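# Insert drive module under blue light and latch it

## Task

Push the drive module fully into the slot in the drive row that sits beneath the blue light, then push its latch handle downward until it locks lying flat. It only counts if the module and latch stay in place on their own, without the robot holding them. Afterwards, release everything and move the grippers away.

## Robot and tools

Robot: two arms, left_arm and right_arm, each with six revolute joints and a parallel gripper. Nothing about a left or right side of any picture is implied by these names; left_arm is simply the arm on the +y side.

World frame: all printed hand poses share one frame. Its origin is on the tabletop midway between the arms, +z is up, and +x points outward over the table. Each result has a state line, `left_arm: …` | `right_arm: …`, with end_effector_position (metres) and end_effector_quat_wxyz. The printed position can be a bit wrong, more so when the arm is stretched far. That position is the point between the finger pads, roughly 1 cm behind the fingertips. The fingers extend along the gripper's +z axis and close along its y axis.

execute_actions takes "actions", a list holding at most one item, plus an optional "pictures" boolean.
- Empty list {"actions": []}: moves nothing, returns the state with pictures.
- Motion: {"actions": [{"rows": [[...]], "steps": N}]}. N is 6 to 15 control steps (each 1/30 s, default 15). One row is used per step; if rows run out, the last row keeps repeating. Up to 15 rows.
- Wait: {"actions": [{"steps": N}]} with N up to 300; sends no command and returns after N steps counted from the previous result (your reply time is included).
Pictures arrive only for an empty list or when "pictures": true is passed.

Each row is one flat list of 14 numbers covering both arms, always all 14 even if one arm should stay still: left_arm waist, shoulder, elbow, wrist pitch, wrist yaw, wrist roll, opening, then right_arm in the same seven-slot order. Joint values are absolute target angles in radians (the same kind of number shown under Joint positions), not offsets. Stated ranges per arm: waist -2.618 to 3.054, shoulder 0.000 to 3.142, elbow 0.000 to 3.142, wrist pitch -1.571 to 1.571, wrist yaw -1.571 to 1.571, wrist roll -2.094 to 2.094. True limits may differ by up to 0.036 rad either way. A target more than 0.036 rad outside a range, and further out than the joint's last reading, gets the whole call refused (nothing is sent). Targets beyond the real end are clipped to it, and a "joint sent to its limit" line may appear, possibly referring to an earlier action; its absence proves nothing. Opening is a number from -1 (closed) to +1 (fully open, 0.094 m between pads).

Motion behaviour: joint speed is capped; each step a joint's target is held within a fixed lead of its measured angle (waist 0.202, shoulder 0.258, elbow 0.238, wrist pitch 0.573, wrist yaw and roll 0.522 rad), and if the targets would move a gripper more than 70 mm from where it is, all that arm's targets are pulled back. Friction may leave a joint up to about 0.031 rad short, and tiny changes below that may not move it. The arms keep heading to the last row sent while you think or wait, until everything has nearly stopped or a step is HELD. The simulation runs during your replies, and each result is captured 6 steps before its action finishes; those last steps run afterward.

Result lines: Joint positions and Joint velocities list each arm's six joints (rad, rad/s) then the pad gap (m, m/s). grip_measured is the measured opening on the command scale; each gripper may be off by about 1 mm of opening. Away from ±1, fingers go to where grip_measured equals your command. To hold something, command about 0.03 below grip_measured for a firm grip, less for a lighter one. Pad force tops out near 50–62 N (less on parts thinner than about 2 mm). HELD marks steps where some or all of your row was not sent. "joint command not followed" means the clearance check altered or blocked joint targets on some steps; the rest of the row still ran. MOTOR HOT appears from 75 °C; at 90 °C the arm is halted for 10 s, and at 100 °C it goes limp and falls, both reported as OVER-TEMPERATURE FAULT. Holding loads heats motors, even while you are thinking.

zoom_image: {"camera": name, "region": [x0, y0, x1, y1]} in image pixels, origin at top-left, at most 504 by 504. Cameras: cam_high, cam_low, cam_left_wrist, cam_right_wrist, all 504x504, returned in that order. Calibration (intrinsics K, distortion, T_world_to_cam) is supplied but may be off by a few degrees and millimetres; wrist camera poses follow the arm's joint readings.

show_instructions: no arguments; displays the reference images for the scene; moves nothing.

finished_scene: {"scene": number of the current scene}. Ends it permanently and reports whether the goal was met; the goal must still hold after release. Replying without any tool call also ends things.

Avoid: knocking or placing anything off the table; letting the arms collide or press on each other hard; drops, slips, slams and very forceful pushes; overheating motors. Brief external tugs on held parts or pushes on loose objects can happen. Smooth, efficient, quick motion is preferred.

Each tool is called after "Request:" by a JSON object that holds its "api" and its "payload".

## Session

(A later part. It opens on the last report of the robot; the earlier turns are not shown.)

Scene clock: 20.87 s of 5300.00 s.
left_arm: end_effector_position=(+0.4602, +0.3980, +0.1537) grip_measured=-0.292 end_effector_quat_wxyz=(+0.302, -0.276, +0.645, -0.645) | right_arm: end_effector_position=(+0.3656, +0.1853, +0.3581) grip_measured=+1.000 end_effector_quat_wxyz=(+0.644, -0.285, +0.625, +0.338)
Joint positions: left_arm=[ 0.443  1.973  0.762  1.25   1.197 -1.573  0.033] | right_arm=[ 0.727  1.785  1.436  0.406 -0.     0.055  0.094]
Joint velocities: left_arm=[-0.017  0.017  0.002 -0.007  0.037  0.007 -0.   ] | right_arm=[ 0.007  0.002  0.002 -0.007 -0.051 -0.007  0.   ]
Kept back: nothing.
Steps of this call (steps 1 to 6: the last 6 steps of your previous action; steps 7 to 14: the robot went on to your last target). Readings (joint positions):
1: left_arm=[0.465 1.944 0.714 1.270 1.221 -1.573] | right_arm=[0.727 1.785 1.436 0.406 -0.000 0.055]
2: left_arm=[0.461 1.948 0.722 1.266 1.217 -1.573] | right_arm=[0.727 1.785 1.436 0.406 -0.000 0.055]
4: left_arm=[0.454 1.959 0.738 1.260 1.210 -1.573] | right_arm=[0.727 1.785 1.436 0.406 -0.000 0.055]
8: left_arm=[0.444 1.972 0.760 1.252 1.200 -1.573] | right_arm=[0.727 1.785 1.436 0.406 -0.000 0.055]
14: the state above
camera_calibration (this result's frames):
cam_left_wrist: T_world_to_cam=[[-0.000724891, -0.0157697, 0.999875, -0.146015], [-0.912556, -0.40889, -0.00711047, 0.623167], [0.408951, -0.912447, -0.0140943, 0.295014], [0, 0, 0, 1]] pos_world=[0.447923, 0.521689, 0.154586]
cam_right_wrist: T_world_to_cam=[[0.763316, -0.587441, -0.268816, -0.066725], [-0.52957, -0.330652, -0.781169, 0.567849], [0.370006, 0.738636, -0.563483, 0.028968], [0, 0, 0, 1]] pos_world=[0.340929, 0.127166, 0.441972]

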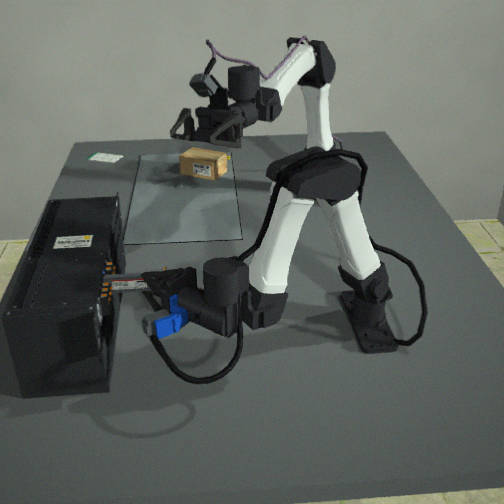

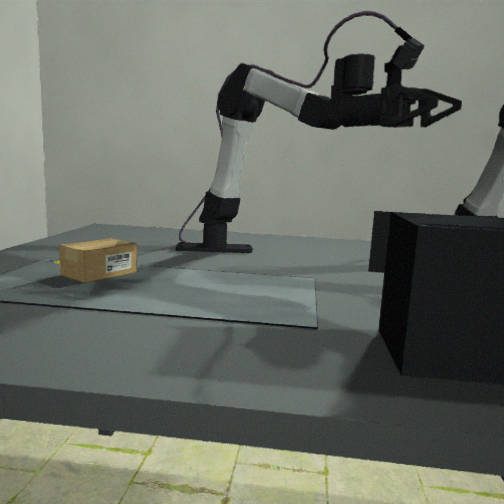

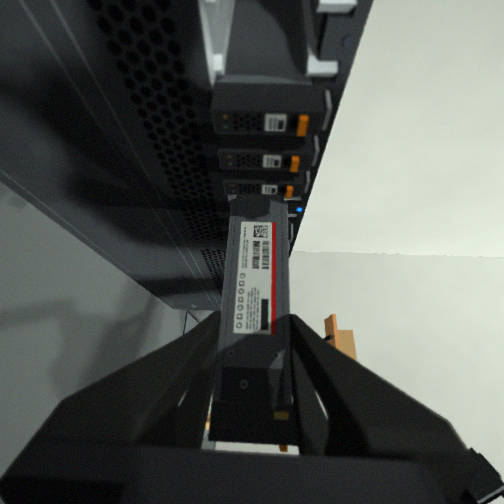

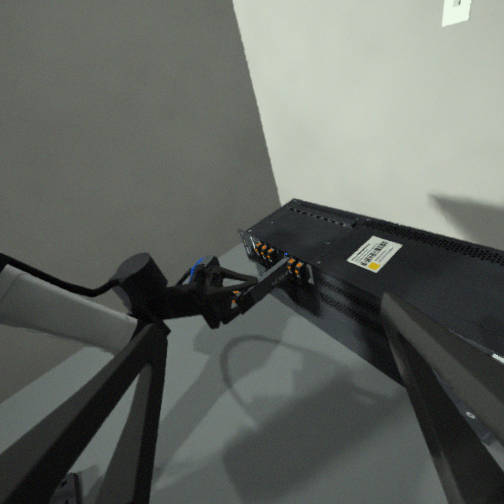

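Request:
{"api": "execute_actions", "payload": {"actions": [{"rows":[[0.432,1.991,0.795,1.243,1.177,-1.58,-0.33,0.72,1.77,1.46,0.42,0,0.05,1],[0.430,1.994,0.802,1.239,1.175,-1.58,-0.33,0.72,1.77,1.46,0.42,0,0.05,1],[0.428,1.997,0.809,1.235,1.172,-1.58,-0.33,0.72,1.77,1.46,0.42,0,0.05,1],[0.426,2.000,0.816,1.231,1.170,-1.58,-0.33,0.72,1.77,1.46,0.42,0,0.05,1],[0.424,2.003,0.822,1.227,1.168,-1.58,-0.33,0.72,1.77,1.46,0.42,0,0.05,1],[0.421,2.006,0.829,1.224,1.165,-1.58,-0.33,0.72,1.77,1.46,0.42,0,0.05,1],[0.419,2.010,0.836,1.220,1.163,-1.58,-0.33,0.72,1.77,1.46,0.42,0,0.05,1],[0.417,2.013,0.842,1.216,1.161,-1.58,-0.33,0.72,1.77,1.46,0.42,0,0.05,1],[0.415,2.017,0.849,1.213,1.158,-1.58,-0.33,0.72,1.77,1.46,0.42,0,0.05,1],[0.413,2.020,0.856,1.209,1.156,-1.58,-0.33,0.72,1.77,1.46,0.42,0,0.05,1],[0.411,2.024,0.862,1.206,1.154,-1.58,-0.33,0.72,1.77,1.46,0.42,0,0.05,1],[0.409,2.027,0.869,1.202,1.152,-1.58,-0.33,0.72,1.77,1.46,0.42,0,0.05,1],[0.407,2.031,0.876,1.199,1.150,-1.58,-0.33,0.72,1.77,1.46,0.42,0,0.05,1],[0.405,2.034,0.882,1.195,1.148,-1.58,-0.33,0.72,1.77,1.46,0.42,0,0.05,1],[0.403,2.038,0.889,1.192,1.146,-1.58,-0.33,0.72,1.77,1.46,0.42,0,0.05,1]],"steps":15}]}}

Request:
{"api": "execute_actions", "payload": {"actions": [{"rows":[[0.401,2.041,0.896,1.189,1.144,-1.58,-0.33,0.72,1.77,1.46,0.42,0,0.05,1],[0.399,2.045,0.903,1.186,1.142,-1.58,-0.33,0.72,1.77,1.46,0.42,0,0.05,1],[0.397,2.049,0.910,1.182,1.140,-1.58,-0.33,0.72,1.77,1.46,0.42,0,0.05,1],[0.395,2.053,0.917,1.179,1.138,-1.58,-0.33,0.72,1.77,1.46,0.42,0,0.05,1],[0.394,2.056,0.924,1.176,1.137,-1.58,-0.33,0.72,1.77,1.46,0.42,0,0.05,1],[0.392,2.060,0.931,1.172,1.135,-1.58,-0.33,0.72,1.77,1.46,0.42,0,0.05,1],[0.390,2.064,0.938,1.169,1.133,-1.58,-0.33,0.72,1.77,1.46,0.42,0,0.05,1],[0.388,2.067,0.945,1.166,1.131,-1.58,-0.33,0.72,1.77,1.46,0.42,0,0.05,1],[0.386,2.071,0.952,1.163,1.129,-1.58,-0.33,0.72,1.77,1.46,0.42,0,0.05,1],[0.384,2.075,0.959,1.160,1.128,-1.58,-0.33,0.72,1.77,1.46,0.42,0,0.05,1],[0.383,2.079,0.966,1.158,1.127,-1.58,-0.33,0.72,1.77,1.46,0.42,0,0.05,1],[0.381,2.082,0.973,1.158,1.127,-1.58,-0.33,0.72,1.77,1.46,0.42,0,0.05,1]],"steps":15}]}}

Request:
{"api": "execute_actions", "payload": {"actions": [{"steps":10}], "pictures": true}}

Request:
{"api": "zoom_image", "payload": {"camera": "cam_right_wrist", "region": [220, 230, 320, 310]}}

Scene clock: 22.23 s of 5300.00 s.
left_arm: end_effector_position=(+0.4725, +0.3984, +0.1541) grip_measured=-0.292 end_effector_quat_wxyz=(+0.302, -0.277, +0.645, -0.645) | right_arm: end_effector_position=(+0.3656, +0.1853, +0.3581) grip_measured=+1.000 end_effector_quat_wxyz=(+0.644, -0.285, +0.625, +0.338)
Joint positions: left_arm=[ 0.428  2.     0.811  1.227  1.182 -1.573  0.033] | right_arm=[ 0.727  1.785  1.436  0.406 -0.     0.055  0.094]
Joint velocities: left_arm=[-0.076  0.09   0.188 -0.11  -0.125 -0.022 -0.   ] | right_arm=[-0.027  0.007  0.007 -0.037 -0.037  0.051  0.   ]
Steps of this call (steps 1 to 30: the robot went on to your last target; steps 31 to 32: nothing new was sent; steps 33 to 41: the first 9 steps of this action). Readings (joint positions):
33: left_arm=[0.443 1.973 0.762 1.250 1.197 -1.573] | right_arm=[0.727 1.785 1.436 0.406 -0.000 0.055]
34: left_arm=[0.443 1.973 0.764 1.248 1.197 -1.573] | right_arm=[0.727 1.785 1.436 0.406 -0.000 0.055]
36: left_arm=[0.440 1.980 0.777 1.244 1.194 -1.573] | right_arm=[0.727 1.785 1.436 0.406 -0.000 0.055]
40: left_arm=[0.431 1.996 0.805 1.230 1.184 -1.573] | right_arm=[0.727 1.785 1.436 0.406 -0.000 0.055]
41: the state above

Scene clock: 22.73 s of 5300.00 s.
left_arm: end_effector_position=(+0.4976, +0.3988, +0.1551) grip_measured=-0.292 end_effector_quat_wxyz=(+0.302, -0.278, +0.644, -0.645) | right_arm: end_effector_position=(+0.3656, +0.1853, +0.3581) grip_measured=+1.000 end_effector_quat_wxyz=(+0.644, -0.285, +0.625, +0.338)
Joint positions: left_arm=[ 0.399  2.054  0.914  1.176  1.152 -1.573  0.033] | right_arm=[ 0.727  1.785  1.436  0.406 -0.     0.055  0.094]
Joint velocities: left_arm=[-0.051  0.12   0.203 -0.11  -0.095  0.007  0.001] | right_arm=[-0.007 -0.012 -0.002  0.037  0.051  0.037  0.   ]
Steps of this call (steps 1 to 6: the last 6 steps of your previous action; steps 7 to 15: the first 9 steps of this action). Readings (joint positions):
7: left_arm=[0.414 2.024 0.858 1.203 1.167 -1.573] | right_arm=[0.727 1.785 1.436 0.406 -0.000 0.055]
8: left_arm=[0.412 2.027 0.865 1.200 1.165 -1.573] | right_arm=[0.727 1.785 1.436 0.406 -0.000 0.055]
10: left_arm=[0.408 2.035 0.879 1.193 1.161 -1.573] | right_arm=[0.727 1.785 1.436 0.406 -0.000 0.055]
14: left_arm=[0.401 2.050 0.907 1.180 1.154 -1.573] | right_arm=[0.727 1.785 1.436 0.406 -0.000 0.055]
15: the state above

Scene clock: 23.07 s of 5300.00 s.
left_arm: end_effector_position=(+0.5054, +0.3985, +0.1552) grip_measured=-0.292 end_effector_quat_wxyz=(+0.302, -0.278, +0.644, -0.645) | right_arm: end_effector_position=(+0.3656, +0.1853, +0.3581) grip_measured=+1.000 end_effector_quat_wxyz=(+0.644, -0.285, +0.625, +0.338)
Joint positions: left_arm=[ 0.39   2.071  0.947  1.161  1.143 -1.573  0.033] | right_arm=[ 0.727  1.785  1.436  0.406 -0.     0.055  0.094]
Joint velocities: left_arm=[-0.022  0.007  0.012 -0.11  -0.037 -0.022  0.   ] | right_arm=[ 0.007 -0.012  0.002 -0.037  0.007 -0.007  0.   ]
Kept back: nothing.
Steps of this call (steps 1 to 6: the last 6 steps of your previous action; steps 7 to 10: the robot went on to your last target). Readings (joint positions):
1: left_arm=[0.397 2.058 0.921 1.173 1.150 -1.573] | right_arm=[0.727 1.785 1.436 0.406 -0.000 0.055]
2: left_arm=[0.395 2.061 0.928 1.170 1.148 -1.573] | right_arm=[0.727 1.785 1.436 0.406 -0.000 0.055]
4: left_arm=[0.392 2.069 0.941 1.165 1.145 -1.573] | right_arm=[0.727 1.785 1.436 0.406 -0.000 0.055]
8: left_arm=[0.390 2.071 0.947 1.161 1.143 -1.573] | right_arm=[0.727 1.785 1.436 0.406 -0.000 0.055]
10: the state above
camera_calibration (this result's frames):
cam_left_wrist: T_world_to_cam=[[0.00117139, -0.0125965, 0.99992, -0.149756], [-0.911801, -0.410612, -0.00410452, 0.664415], [0.410631, -0.911723, -0.0119664, 0.27552], [0, 0, 0, 1]] pos_world=[0.492852, 0.522128, 0.155768]
cam_right_wrist: T_world_to_cam=[[0.763316, -0.587441, -0.268816, -0.066725], [-0.52957, -0.330652, -0.781169, 0.567849], [0.370006, 0.738636, -0.563483, 0.028968], [0, 0, 0, 1]] pos_world=[0.340929, 0.127166, 0.441972]

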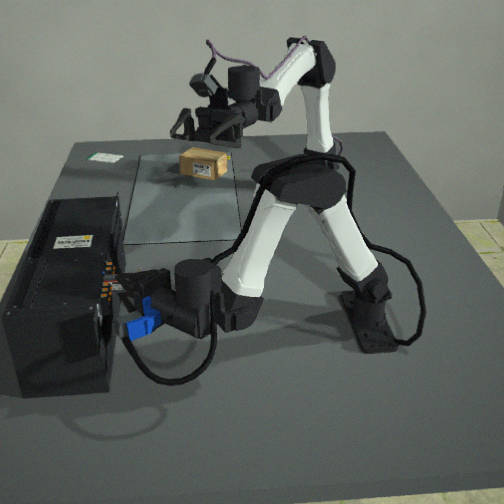

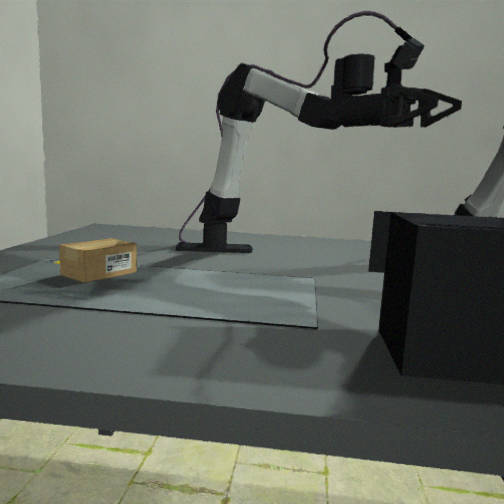

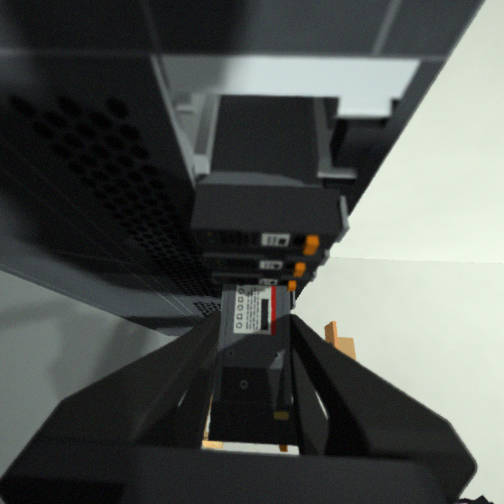

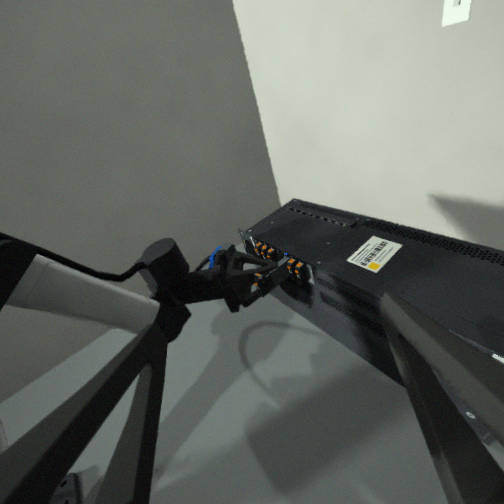

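Region (220, 230, 320, 310) of cam_right_wrist's 504x504 image, scaled by 5.040, with more detail than that image has; it fills the top 403 rows of this view, and the rest is white.

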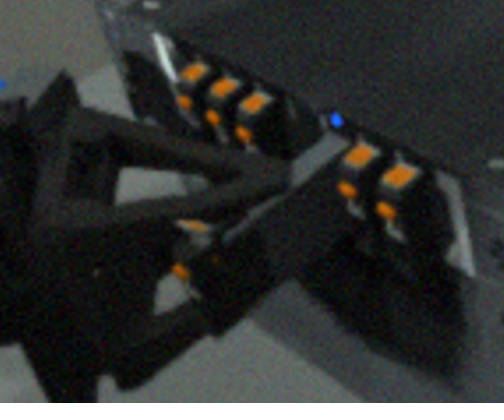

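Request:
{"api": "execute_actions", "payload": {"actions": [{"rows":[[0.385,2.075,0.96,1.165,1.135,-1.58,0,0.72,1.77,1.46,0.42,0,0.05,1],[0.385,2.075,0.96,1.165,1.135,-1.58,0.4,0.72,1.77,1.46,0.42,0,0.05,1],[0.385,2.075,0.96,1.165,1.135,-1.58,0.8,0.72,1.77,1.46,0.42,0,0.05,1],[0.385,2.075,0.96,1.165,1.135,-1.58,0.8,0.72,1.77,1.46,0.42,0,0.05,1],[0.385,2.075,0.96,1.165,1.135,-1.58,0.8,0.72,1.77,1.46,0.42,0,0.05,1],[0.385,2.075,0.96,1.165,1.135,-1.58,0.8,0.72,1.77,1.46,0.42,0,0.05,1],[0.385,2.075,0.96,1.165,1.135,-1.58,0.8,0.72,1.77,1.46,0.42,0,0.05,1],[0.40,2.05,0.93,1.20,1.16,-1.58,0.8,0.72,1.77,1.46,0.42,0,0.05,1],[0.41,2.035,0.90,1.215,1.17,-1.58,0.8,0.72,1.77,1.46,0.42,0,0.05,1],[0.42,2.02,0.87,1.23,1.18,-1.58,0.8,0.72,1.77,1.46,0.42,0,0.05,1],[0.43,2.0,0.835,1.245,1.19,-1.58,0.8,0.72,1.77,1.46,0.42,0,0.05,1],[0.44,1.98,0.80,1.26,1.20,-1.58,0.8,0.72,1.77,1.46,0.42,0,0.05,1],[0.452,1.96,0.765,1.275,1.21,-1.58,0.8,0.72,1.77,1.46,0.42,0,0.05,1],[0.464,1.94,0.73,1.29,1.22,-1.58,0.8,0.72,1.77,1.46,0.42,0,0.05,1],[0.476,1.92,0.695,1.305,1.23,-1.58,0.8,0.72,1.77,1.46,0.42,0,0.05,1]],"steps":15}]}}

Request:
{"api": "execute_actions", "payload": {"actions": [{"rows":[[0.49,1.90,0.66,1.315,1.245,-1.58,0.8,0.72,1.77,1.46,0.42,0,0.05,1],[0.50,1.875,0.63,1.32,1.26,-1.58,0.8,0.72,1.77,1.46,0.42,0,0.05,1],[0.51,1.85,0.60,1.32,1.27,-1.58,0.8,0.72,1.77,1.46,0.42,0,0.05,1],[0.51,1.81,0.58,1.28,1.27,-1.58,0.8,0.72,1.77,1.46,0.42,0,0.05,1],[0.51,1.76,0.57,1.22,1.27,-1.5,0.6,0.72,1.77,1.46,0.42,0,0.05,1],[0.50,1.70,0.57,1.13,1.25,-1.4,0.4,0.72,1.77,1.46,0.42,0,0.05,1],[0.48,1.64,0.58,1.03,1.21,-1.3,0.2,0.72,1.77,1.46,0.42,0,0.05,1],[0.46,1.58,0.60,0.92,1.15,-1.2,0,0.72,1.77,1.46,0.42,0,0.05,1],[0.43,1.52,0.62,0.81,1.08,-1.1,-0.2,0.72,1.77,1.46,0.42,0,0.05,1],[0.40,1.46,0.65,0.70,1.0,-1.0,-0.4,0.72,1.77,1.46,0.42,0,0.05,1],[0.37,1.41,0.68,0.59,0.92,-0.9,-0.6,0.72,1.77,1.46,0.42,0,0.05,1],[0.34,1.36,0.71,0.48,0.84,-0.8,-0.8,0.72,1.77,1.46,0.42,0,0.05,1],[0.31,1.32,0.74,0.37,0.76,-0.7,-1,0.72,1.77,1.46,0.42,0,0.05,1],[0.28,1.29,0.77,0.26,0.68,-0.6,-1,0.72,1.77,1.46,0.42,0,0.05,1],[0.25,1.27,0.80,0.15,0.60,-0.5,-1,0.72,1.77,1.46,0.42,0,0.05,1]],"steps":15}]}}

Request:
{"api": "execute_actions", "payload": {"actions": [{"rows":[[0.22,1.26,0.83,0.04,0.52,-0.4,-1,0.72,1.77,1.46,0.42,0,0.05,1],[0.19,1.26,0.86,-0.07,0.44,-0.3,-1,0.72,1.77,1.46,0.42,0,0.05,1],[0.16,1.26,0.89,-0.17,0.36,-0.2,-1,0.72,1.77,1.46,0.42,0,0.05,1],[0.13,1.26,0.91,-0.26,0.28,-0.1,-1,0.72,1.77,1.46,0.42,0,0.05,1],[0.10,1.26,0.93,-0.33,0.20,-0.03,-1,0.72,1.77,1.46,0.42,0,0.05,1],[0.08,1.27,0.94,-0.38,0.12,0.008,-1,0.72,1.77,1.46,0.42,0,0.05,1],[0.06,1.28,0.95,-0.41,0.05,0.008,-1,0.72,1.77,1.46,0.42,0,0.05,1],[0.05,1.30,0.96,-0.41,0,0.008,-1,0.72,1.77,1.46,0.42,0,0.05,1],[0.045,1.32,0.975,-0.41,-0.015,0.008,-1,0.72,1.77,1.46,0.42,0,0.05,1],[0.045,1.34,0.99,-0.41,-0.015,0.008,-1,0.72,1.77,1.46,0.42,0,0.05,1],[0.045,1.36,1.005,-0.41,-0.015,0.008,-1,0.72,1.77,1.46,0.42,0,0.05,1],[0.045,1.38,1.02,-0.41,-0.015,0.008,-1,0.72,1.77,1.46,0.42,0,0.05,1],[0.045,1.40,1.03,-0.41,-0.015,0.008,-1,0.72,1.77,1.46,0.42,0,0.05,1],[0.045,1.42,1.04,-0.41,-0.015,0.008,-1,0.72,1.77,1.46,0.42,0,0.05,1],[0.045,1.44,1.05,-0.41,-0.015,0.008,-1,0.72,1.77,1.46,0.42,0,0.05,1]],"steps":15}]}}

Request:
{"api": "execute_actions", "payload": {"actions": [{"steps":20}], "pictures": true}}

Request:
{"api": "zoom_image", "payload": {"camera": "cam_high", "region": [90, 240, 200, 320]}}

Request:
{"api": "zoom_image", "payload": {"camera": "cam_right_wrist", "region": [200, 230, 320, 330]}}

Scene clock: 24.70 s of 5300.00 s.
left_arm: end_effector_position=(+0.5045, +0.3984, +0.1556) grip_measured=+0.798 end_effector_quat_wxyz=(+0.303, -0.276, +0.644, -0.645) | right_arm: end_effector_position=(+0.3656, +0.1853, +0.3581) grip_measured=+1.000 end_effector_quat_wxyz=(+0.644, -0.285, +0.625, +0.338)
Joint positions: left_arm=[ 0.391  2.07   0.943  1.168  1.144 -1.573  0.084] | right_arm=[ 0.727  1.785  1.436  0.406 -0.     0.055  0.094]
Joint velocities: left_arm=[ 0.017 -0.105 -0.168  0.271  0.037 -0.037 -0.001] | right_arm=[-0.017  0.007  0.017 -0.022 -0.022  0.022  0.   ]
Steps of this call (steps 1 to 30: the robot went on to your last target; steps 31 to 40: nothing new was sent; steps 41 to 49: the first 9 steps of this action). Readings (joint positions):
41: left_arm=[0.390 2.071 0.947 1.161 1.143 -1.573] | right_arm=[0.727 1.785 1.436 0.406 -0.000 0.055]
42: left_arm=[0.390 2.071 0.947 1.161 1.143 -1.573] | right_arm=[0.727 1.785 1.436 0.406 -0.000 0.055]
44: left_arm=[0.390 2.071 0.947 1.161 1.143 -1.573] | right_arm=[0.727 1.785 1.436 0.406 -0.000 0.055]
48: left_arm=[0.390 2.071 0.947 1.163 1.143 -1.573] | right_arm=[0.727 1.785 1.436 0.406 -0.000 0.055]
49: the state above

Scene clock: 25.20 s of 5300.00 s.
left_arm: end_effector_position=(+0.4119, +0.3885, +0.1923) grip_measured=-0.091 end_effector_quat_wxyz=(+0.364, -0.237, +0.665, -0.607) | right_arm: end_effector_position=(+0.3656, +0.1853, +0.3581) grip_measured=+1.000 end_effector_quat_wxyz=(+0.644, -0.285, +0.625, +0.338)
Joint positions: left_arm=[ 0.481  1.652  0.586  1.075  1.196 -1.381  0.043] | right_arm=[ 0.727  1.785  1.436  0.406 -0.     0.055  0.094]
Joint velocities: left_arm=[-0.491 -1.819  0.09  -1.912 -0.74   1.824 -0.218] | right_arm=[-0.012  0.002  0.002 -0.007 -0.037 -0.007  0.   ]
Steps of this call (steps 1 to 6: the last 6 steps of your previous action; steps 7 to 15: the first 9 steps of this action). Readings (joint positions):
7: left_arm=[0.459 1.959 0.735 1.241 1.189 -1.573] | right_arm=[0.727 1.785 1.436 0.406 -0.000 0.055]
8: left_arm=[0.473 1.937 0.701 1.252 1.200 -1.573] | right_arm=[0.727 1.785 1.436 0.406 -0.000 0.055]
10: left_arm=[0.496 1.889 0.638 1.262 1.219 -1.574] | right_arm=[0.727 1.785 1.436 0.406 -0.000 0.055]
14: left_arm=[0.495 1.714 0.583 1.135 1.220 -1.444] | right_arm=[0.727 1.785 1.436 0.406 -0.000 0.055]
15: the state above

Scene clock: 25.70 s of 5300.00 s.
left_arm: end_effector_position=(+0.4324, +0.3530, +0.2186) grip_measured=-0.979 end_effector_quat_wxyz=(+0.489, -0.051, +0.862, -0.128) | right_arm: end_effector_position=(+0.3656, +0.1853, +0.3581) grip_measured=+1.000 end_effector_quat_wxyz=(+0.644, -0.285, +0.625, +0.338)
Joint positions: left_arm=[ 0.066  1.274  0.932 -0.188  0.251 -0.17   0.001] | right_arm=[ 0.727  1.785  1.436  0.406 -0.     0.055  0.094]
Joint velocities: left_arm=[-0.359  0.315  0.247 -1.546 -1.648  1.194  0.   ] | right_arm=[-0.007  0.012 -0.017 -0.066  0.081 -0.081  0.   ]
Steps of this call (steps 1 to 6: the last 6 steps of your previous action; steps 7 to 15: the first 9 steps of this action). Readings (joint positions):
7: left_arm=[0.276 1.301 0.768 0.483 0.824 -0.797] | right_arm=[0.727 1.785 1.436 0.406 -0.000 0.055]
8: left_arm=[0.246 1.280 0.802 0.389 0.754 -0.703] | right_arm=[0.727 1.785 1.436 0.406 -0.000 0.055]
10: left_arm=[0.187 1.264 0.864 0.198 0.608 -0.512] | right_arm=[0.727 1.785 1.436 0.406 -0.000 0.055]
14: left_arm=[0.082 1.266 0.923 -0.132 0.312 -0.214] | right_arm=[0.727 1.785 1.436 0.406 -0.000 0.055]
15: the state above

Scene clock: 26.37 s of 5300.00 s.
left_arm: end_effector_position=(+0.4292, +0.3898, +0.1540) grip_measured=-0.979 end_effector_quat_wxyz=(+0.371, -0.037, +0.928, +0.014) | right_arm: end_effector_position=(+0.3656, +0.1853, +0.3581) grip_measured=+1.000 end_effector_quat_wxyz=(+0.644, -0.285, +0.625, +0.338)
Joint positions: left_arm=[ 0.052  1.432  1.021 -0.399  0.001 -0.001  0.001] | right_arm=[ 0.727  1.785  1.436  0.406 -0.     0.055  0.094]
Joint velocities: left_arm=[-0.012  0.007 -0.012 -0.022 -0.066  0.037 -0.001] | right_arm=[-0.012 -0.022  0.002 -0.007  0.051 -0.051  0.   ]
Kept back: nothing.
Steps of this call (steps 1 to 6: the last 6 steps of your previous action; steps 7 to 20: the robot went on to your last target). Readings (joint positions):
1: left_arm=[0.057 1.288 0.942 -0.234 0.202 -0.136] | right_arm=[0.727 1.785 1.436 0.406 -0.000 0.055]
2: left_arm=[0.052 1.307 0.955 -0.270 0.162 -0.108] | right_arm=[0.727 1.785 1.436 0.406 -0.000 0.055]
4: left_arm=[0.052 1.350 0.982 -0.321 0.103 -0.069] | right_arm=[0.727 1.785 1.436 0.406 -0.000 0.055]
8: left_arm=[0.052 1.422 1.019 -0.367 0.040 -0.027] | right_arm=[0.727 1.785 1.436 0.406 -0.000 0.055]
20: the state above
camera_calibration (this result's frames):
cam_left_wrist: T_world_to_cam=[[0.110311, -0.993896, -0.00144809, 0.341309], [-0.937563, -0.103575, -0.332036, 0.53325], [0.329859, 0.0379849, -0.943266, 0.106718], [0, 0, 0, 1]] pos_world=[0.427104, 0.390404, 0.278217]
cam_right_wrist: T_world_to_cam=[[0.763316, -0.587441, -0.268816, -0.066725], [-0.52957, -0.330652, -0.781169, 0.567849], [0.370006, 0.738636, -0.563483, 0.028968], [0, 0, 0, 1]] pos_world=[0.340929, 0.127166, 0.441972]

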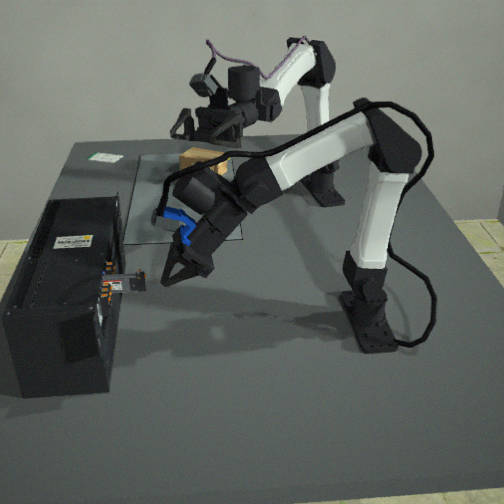

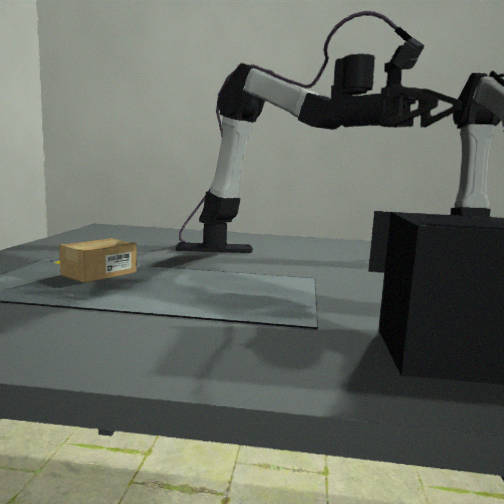

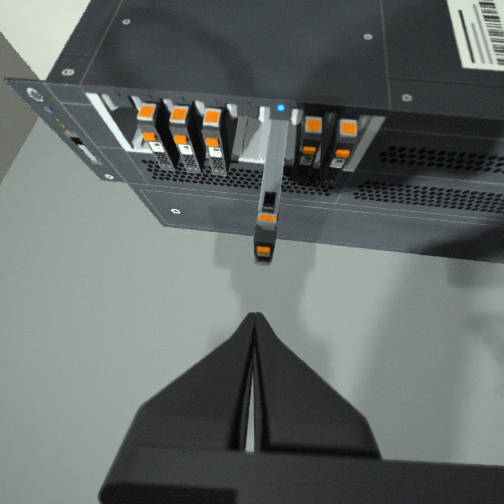

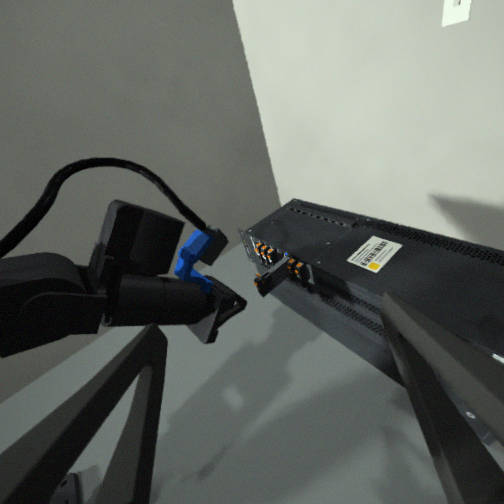

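Region (90, 240, 200, 320) of cam_high's 504x504 image, scaled by 4.582, with more detail than that image has; it fills the top 367 rows of this view, and the rest is white.

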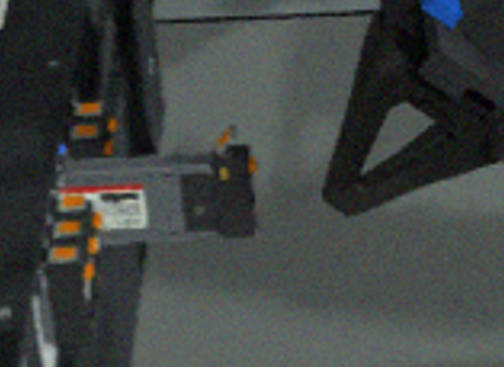

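Region (200, 230, 320, 330) of cam_right_wrist's 504x504 image, scaled by 4.200, with more detail than that image has.

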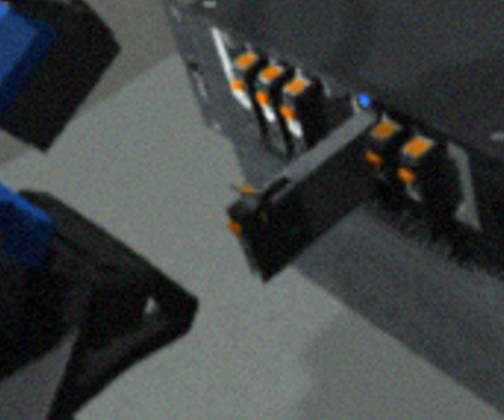

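Request:
{"api": "execute_actions", "payload": {"actions": [{"rows":[[0.043,1.452,1.056,-0.378,-0.015,0.008,-1,0.72,1.77,1.46,0.42,0,0.05,1],[0.042,1.462,1.065,-0.375,-0.015,0.008,-1,0.72,1.77,1.46,0.42,0,0.05,1],[0.042,1.472,1.074,-0.372,-0.015,0.008,-1,0.72,1.77,1.46,0.42,0,0.05,1],[0.041,1.482,1.083,-0.369,-0.015,0.008,-1,0.72,1.77,1.46,0.42,0,0.05,1],[0.040,1.492,1.092,-0.367,-0.015,0.008,-1,0.72,1.77,1.46,0.42,0,0.05,1],[0.040,1.503,1.101,-0.365,-0.015,0.008,-1,0.72,1.77,1.46,0.42,0,0.05,1],[0.039,1.513,1.110,-0.363,-0.015,0.008,-1,0.72,1.77,1.46,0.42,0,0.05,1],[0.038,1.523,1.119,-0.361,-0.015,0.008,-1,0.72,1.77,1.46,0.42,0,0.05,1],[0.038,1.533,1.129,-0.36,-0.015,0.008,-1,0.72,1.77,1.46,0.42,0,0.05,1],[0.037,1.543,1.139,-0.36,-0.015,0.008,-1,0.72,1.77,1.46,0.42,0,0.05,1],[0.037,1.553,1.149,-0.36,-0.015,0.008,-1,0.72,1.77,1.46,0.42,0,0.05,1],[0.036,1.564,1.159,-0.36,-0.015,0.008,-1,0.72,1.77,1.46,0.42,0,0.05,1],[0.036,1.574,1.169,-0.36,-0.015,0.008,-1,0.72,1.77,1.46,0.42,0,0.05,1],[0.035,1.584,1.179,-0.36,-0.015,0.008,-1,0.72,1.77,1.46,0.42,0,0.05,1],[0.035,1.594,1.189,-0.36,-0.015,0.008,-1,0.72,1.77,1.46,0.42,0,0.05,1]],"steps":15}]}}

Request:
{"api": "execute_actions", "payload": {"actions": [{"rows":[[0.034,1.604,1.199,-0.362,-0.015,0.008,-1,0.72,1.77,1.46,0.42,0,0.05,1],[0.034,1.614,1.210,-0.364,-0.015,0.008,-1,0.72,1.77,1.46,0.42,0,0.05,1],[0.034,1.624,1.220,-0.366,-0.015,0.008,-1,0.72,1.77,1.46,0.42,0,0.05,1],[0.033,1.634,1.231,-0.368,-0.015,0.008,-1,0.72,1.77,1.46,0.42,0,0.05,1],[0.033,1.644,1.242,-0.37,-0.015,0.008,-1,0.72,1.77,1.46,0.42,0,0.05,1],[0.032,1.654,1.253,-0.37,-0.015,0.008,-1,0.72,1.77,1.46,0.42,0,0.05,1],[0.032,1.664,1.264,-0.37,-0.015,0.008,-1,0.72,1.77,1.46,0.42,0,0.05,1],[0.032,1.674,1.275,-0.37,-0.015,0.008,-1,0.72,1.77,1.46,0.42,0,0.05,1],[0.031,1.684,1.286,-0.37,-0.015,0.008,-1,0.72,1.77,1.46,0.42,0,0.05,1],[0.031,1.694,1.297,-0.37,-0.015,0.008,-1,0.72,1.77,1.46,0.42,0,0.05,1],[0.030,1.702,1.307,-0.37,-0.015,0.008,-1,0.72,1.77,1.46,0.42,0,0.05,1],[0.030,1.708,1.314,-0.37,-0.015,0.008,-1,0.72,1.77,1.46,0.42,0,0.05,1]],"steps":15}]}}

Request:
{"api": "execute_actions", "payload": {"actions": [{"steps":9}], "pictures": true}}

Request:
{"api": "zoom_image", "payload": {"camera": "cam_high", "region": [90, 240, 200, 320]}}

Scene clock: 27.37 s of 5300.00 s.
left_arm: end_effector_position=(+0.4494, +0.3914, +0.1586) grip_measured=-0.979 end_effector_quat_wxyz=(+0.377, -0.036, +0.925, +0.016) | right_arm: end_effector_position=(+0.3656, +0.1853, +0.3581) grip_measured=+1.000 end_effector_quat_wxyz=(+0.644, -0.285, +0.625, +0.338)
Joint positions: left_arm=[ 0.051  1.499  1.09  -0.387 -0.002  0.001  0.001] | right_arm=[ 0.727  1.785  1.436  0.406 -0.     0.055  0.094]
Joint velocities: left_arm=[-0.056  0.31   0.261 -0.007  0.066  0.022 -0.   ] | right_arm=[-0.002  0.002 -0.017 -0.007 -0.081  0.037  0.   ]
Steps of this call (steps 1 to 15: the robot went on to your last target; steps 16 to 21: nothing new was sent; steps 22 to 30: the first 9 steps of this action). Readings (joint positions):
22: left_arm=[0.052 1.432 1.021 -0.400 -0.001 0.001] | right_arm=[0.727 1.785 1.436 0.406 -0.000 0.055]
23: left_arm=[0.052 1.433 1.024 -0.400 -0.001 0.001] | right_arm=[0.727 1.785 1.436 0.406 -0.000 0.055]
25: left_arm=[0.052 1.448 1.041 -0.399 -0.001 0.001] | right_arm=[0.727 1.785 1.436 0.406 -0.000 0.055]
29: left_arm=[0.051 1.488 1.080 -0.389 -0.002 0.001] | right_arm=[0.727 1.785 1.436 0.406 -0.000 0.055]
30: the state above

Scene clock: 27.87 s of 5300.00 s.
left_arm: end_effector_position=(+0.4905, +0.3905, +0.1586) grip_measured=-0.979 end_effector_quat_wxyz=(+0.379, -0.032, +0.925, +0.014) | right_arm: end_effector_position=(+0.3656, +0.1853, +0.3581) grip_measured=+1.000 end_effector_quat_wxyz=(+0.644, -0.285, +0.625, +0.338)
Joint positions: left_arm=[ 0.042  1.652  1.242 -0.383 -0.002  0.001  0.001] | right_arm=[ 0.727  1.785  1.436  0.406 -0.     0.055  0.094]
Joint velocities: left_arm=[-0.017  0.276  0.281 -0.037 -0.037  0.037 -0.001] | right_arm=[-0.002 -0.012  0.017 -0.022  0.007 -0.007  0.   ]
Steps of this call (steps 1 to 6: the last 6 steps of your previous action; steps 7 to 15: the first 9 steps of this action). Readings (joint positions):
7: left_arm=[0.045 1.572 1.156 -0.383 -0.002 0.001] | right_arm=[0.727 1.785 1.436 0.406 -0.000 0.055]
8: left_arm=[0.044 1.582 1.167 -0.383 -0.002 0.001] | right_arm=[0.727 1.785 1.436 0.406 -0.000 0.055]
10: left_arm=[0.044 1.602 1.187 -0.383 -0.002 0.001] | right_arm=[0.727 1.785 1.436 0.406 -0.000 0.055]
14: left_arm=[0.042 1.643 1.231 -0.383 -0.002 0.001] | right_arm=[0.727 1.785 1.436 0.406 -0.000 0.055]
15: the state above

Scene clock: 28.17 s of 5300.00 s.
left_arm: end_effector_position=(+0.5022, +0.3903, +0.1586) grip_measured=-0.979 end_effector_quat_wxyz=(+0.380, -0.030, +0.924, +0.014) | right_arm: end_effector_position=(+0.3656, +0.1853, +0.3581) grip_measured=+1.000 end_effector_quat_wxyz=(+0.644, -0.285, +0.625, +0.338)
Joint positions: left_arm=[ 0.039  1.695  1.287 -0.383 -0.002  0.001  0.001] | right_arm=[ 0.727  1.785  1.436  0.406 -0.     0.055  0.094]
Joint velocities: left_arm=[-0.012  0.007  0.002  0.007  0.051  0.051 -0.   ] | right_arm=[-0.002 -0.002 -0.002  0.037 -0.007 -0.037  0.   ]
Kept back: nothing.
Steps of this call (steps 1 to 6: the last 6 steps of your previous action; steps 7 to 9: the robot went on to your last target). Readings (joint positions):
1: left_arm=[0.041 1.662 1.253 -0.383 -0.002 0.001] | right_arm=[0.727 1.785 1.436 0.406 -0.000 0.055]
2: left_arm=[0.041 1.672 1.264 -0.383 -0.002 0.001] | right_arm=[0.727 1.785 1.436 0.406 -0.000 0.055]
4: left_arm=[0.040 1.688 1.281 -0.383 -0.002 0.001] | right_arm=[0.727 1.785 1.436 0.406 -0.000 0.055]
8: left_arm=[0.039 1.695 1.287 -0.383 -0.002 0.001] | right_arm=[0.727 1.785 1.436 0.406 -0.000 0.055]
9: the state above
camera_calibration (this result's frames):
cam_left_wrist: T_world_to_cam=[[0.0989789, -0.99508, -0.00433589, 0.34034], [-0.932144, -0.0911918, -0.350417, 0.598641], [0.348298, 0.0387256, -0.936584, 0.0763668], [0, 0, 0, 1]] pos_world=[0.497735, 0.3903, 0.282774]
cam_right_wrist: T_world_to_cam=[[0.763316, -0.587441, -0.268816, -0.066725], [-0.52957, -0.330652, -0.781169, 0.567849], [0.370006, 0.738636, -0.563483, 0.028968], [0, 0, 0, 1]] pos_world=[0.340929, 0.127166, 0.441972]

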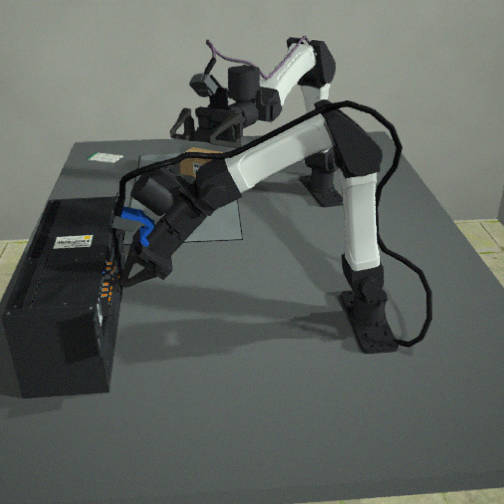

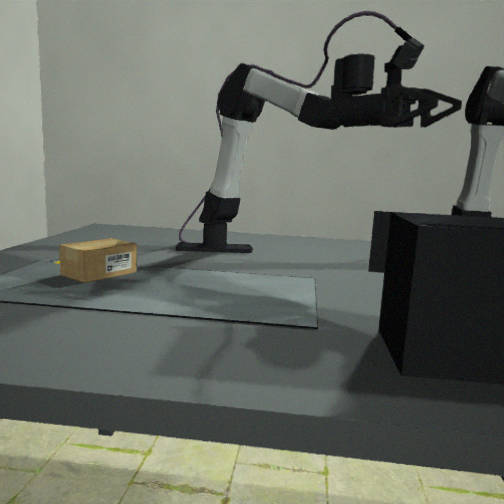

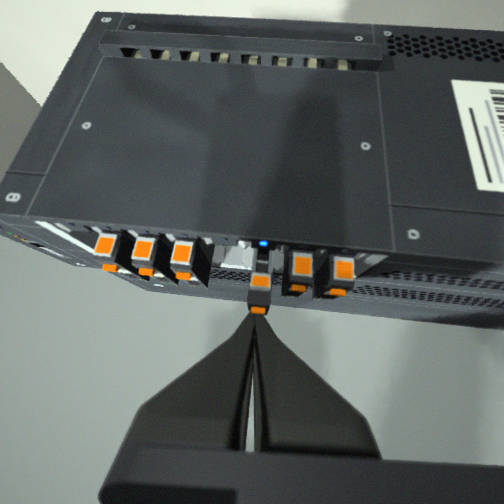

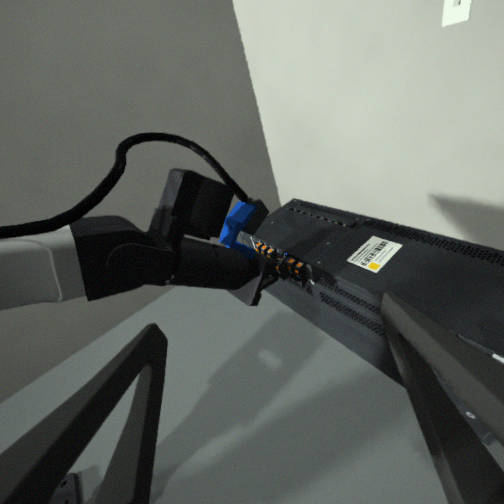

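Region (90, 240, 200, 320) of cam_high's 504x504 image, scaled by 4.582, with more detail than that image has; it fills the top 367 rows of this view, and the rest is white.

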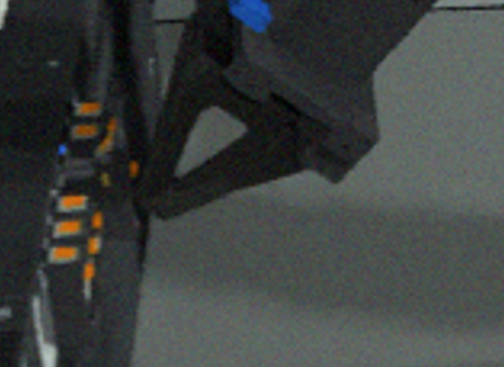

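Request:
{"api": "execute_actions", "payload": {"actions": [{"rows":[[0.027,1.716,1.318,-0.37,-0.015,0.008,-1,0.72,1.77,1.46,0.42,0,0.05,1],[0.027,1.722,1.324,-0.368,-0.015,0.008,-1,0.72,1.77,1.46,0.42,0,0.05,1],[0.026,1.728,1.330,-0.364,-0.015,0.008,-1,0.72,1.77,1.46,0.42,0,0.05,1],[0.026,1.734,1.337,-0.36,-0.015,0.008,-1,0.72,1.77,1.46,0.42,0,0.05,1],[0.026,1.740,1.343,-0.355,-0.015,0.008,-1,0.72,1.77,1.46,0.42,0,0.05,1],[0.026,1.746,1.350,-0.35,-0.015,0.008,-1,0.72,1.77,1.46,0.42,0,0.05,1],[0.026,1.752,1.356,-0.345,-0.015,0.008,-1,0.72,1.77,1.46,0.42,0,0.05,1],[0.026,1.758,1.363,-0.34,-0.015,0.008,-1,0.72,1.77,1.46,0.42,0,0.05,1],[0.026,1.764,1.370,-0.33,-0.015,0.008,-1,0.72,1.77,1.46,0.42,0,0.05,1],[0.026,1.769,1.377,-0.32,-0.015,0.008,-1,0.72,1.77,1.46,0.42,0,0.05,1],[0.026,1.773,1.383,-0.30,-0.015,0.008,-1,0.72,1.77,1.46,0.42,0,0.05,1],[0.026,1.776,1.388,-0.28,-0.015,0.008,-1,0.72,1.77,1.46,0.42,0,0.05,1],[0.026,1.778,1.392,-0.26,-0.015,0.008,-1,0.72,1.77,1.46,0.42,0,0.05,1]],"steps":15}]}}

Request:
{"api": "execute_actions", "payload": {"actions": [{"steps":10}], "pictures": true}}

Request:
{"api": "zoom_image", "payload": {"camera": "cam_left_wrist", "region": [150, 240, 370, 340]}}

Scene clock: 29.00 s of 5300.00 s.
left_arm: end_effector_position=(+0.5074, +0.3909, +0.1539) grip_measured=-0.979 end_effector_quat_wxyz=(+0.370, -0.031, +0.929, +0.014) | right_arm: end_effector_position=(+0.3656, +0.1853, +0.3581) grip_measured=+1.000 end_effector_quat_wxyz=(+0.644, -0.285, +0.625, +0.338)
Joint positions: left_arm=[ 0.039  1.729  1.323 -0.406 -0.004  0.002  0.001] | right_arm=[ 0.727  1.785  1.436  0.406 -0.     0.055  0.094]
Joint velocities: left_arm=[-0.022  0.149  0.12  -0.081 -0.007 -0.007 -0.   ] | right_arm=[ 0.002 -0.017  0.007  0.037 -0.007  0.037  0.   ]
Steps of this call (steps 1 to 16: the robot went on to your last target; steps 17 to 25: the first 9 steps of this action). Readings (joint positions):
17: left_arm=[0.039 1.695 1.287 -0.383 -0.002 0.001] | right_arm=[0.727 1.785 1.436 0.406 -0.000 0.055]
18: left_arm=[0.039 1.696 1.289 -0.383 -0.002 0.001] | right_arm=[0.727 1.785 1.436 0.406 -0.000 0.055]
20: left_arm=[0.039 1.706 1.300 -0.383 -0.002 0.001] | right_arm=[0.727 1.785 1.436 0.406 -0.000 0.055]
24: left_arm=[0.039 1.725 1.318 -0.401 -0.003 0.002] | right_arm=[0.727 1.785 1.436 0.406 -0.000 0.055]
25: the state above

Scene clock: 29.33 s of 5300.00 s.
left_arm: end_effector_position=(+0.5144, +0.3921, +0.1509) grip_measured=-0.979 end_effector_quat_wxyz=(+0.368, -0.031, +0.929, +0.016) | right_arm: end_effector_position=(+0.3656, +0.1853, +0.3581) grip_measured=+1.000 end_effector_quat_wxyz=(+0.644, -0.285, +0.625, +0.338)
Joint positions: left_arm=[ 0.039  1.759  1.348 -0.404 -0.008  0.002  0.001] | right_arm=[ 0.727  1.785  1.436  0.406 -0.     0.055  0.094]
Joint velocities: left_arm=[-0.012 -0.002 -0.002 -0.066 -0.066 -0.037 -0.   ] | right_arm=[ 0.012 -0.007 -0.007 -0.007 -0.081  0.022  0.   ]
Kept back: nothing.
Steps of this call (steps 1 to 6: the last 6 steps of your previous action; steps 7 to 10: the robot went on to your last target). Readings (joint positions):
1: left_arm=[0.039 1.735 1.328 -0.412 -0.005 0.002] | right_arm=[0.727 1.785 1.436 0.406 -0.000 0.055]
2: left_arm=[0.039 1.739 1.332 -0.417 -0.005 0.002] | right_arm=[0.727 1.785 1.436 0.406 -0.000 0.055]
4: left_arm=[0.039 1.747 1.341 -0.418 -0.006 0.002] | right_arm=[0.727 1.785 1.436 0.406 -0.000 0.055]
8: left_arm=[0.039 1.758 1.348 -0.407 -0.007 0.002] | right_arm=[0.727 1.785 1.436 0.406 -0.000 0.055]
10: the state above
camera_calibration (this result's frames):
cam_left_wrist: T_world_to_cam=[[0.10221, -0.994714, -0.00983204, 0.339912], [-0.940317, -0.0933856, -0.327236, 0.609065], [0.324589, 0.0426919, -0.944891, 0.0767904], [0, 0, 0, 1]] pos_world=[0.513046, 0.391715, 0.275209]
cam_right_wrist: T_world_to_cam=[[0.763316, -0.587441, -0.268816, -0.066725], [-0.52957, -0.330652, -0.781169, 0.567849], [0.370006, 0.738636, -0.563483, 0.028968], [0, 0, 0, 1]] pos_world=[0.340929, 0.127166, 0.441972]

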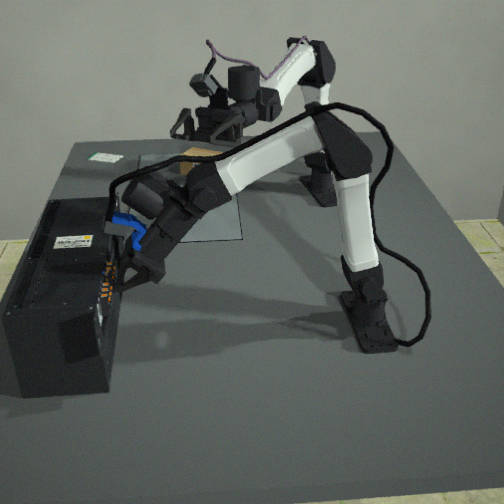

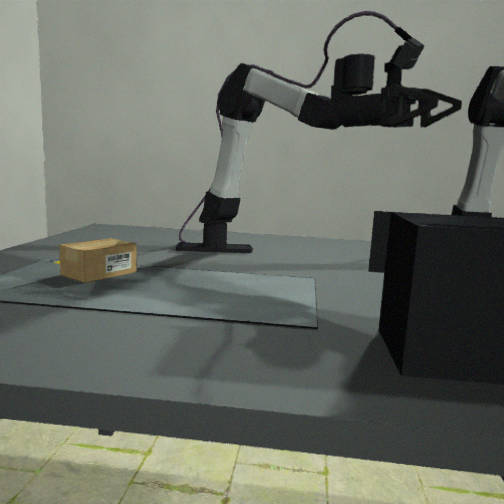

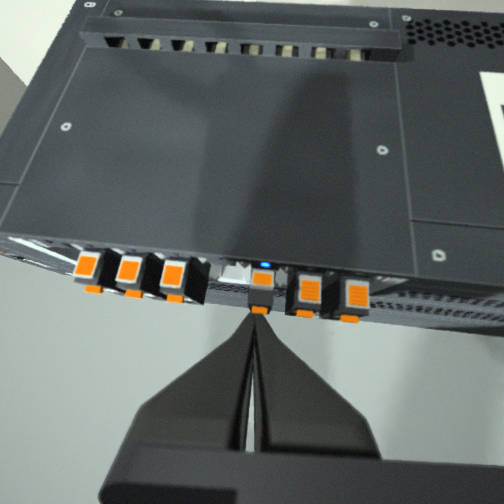

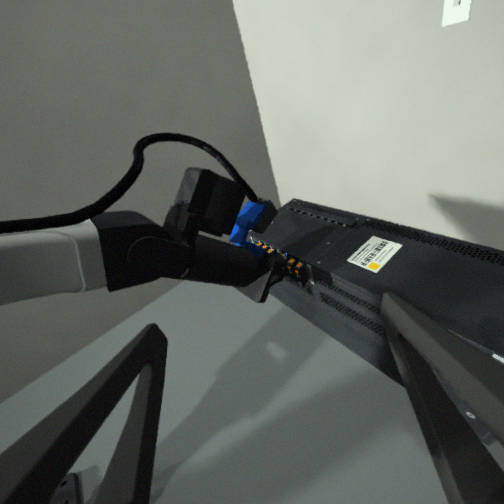

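Region (150, 240, 370, 340) of cam_left_wrist's 504x504 image, scaled by 2.291, with more detail than that image has; it fills the top 229 rows of this view, and the rest is white.

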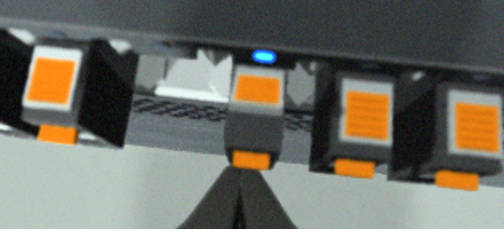

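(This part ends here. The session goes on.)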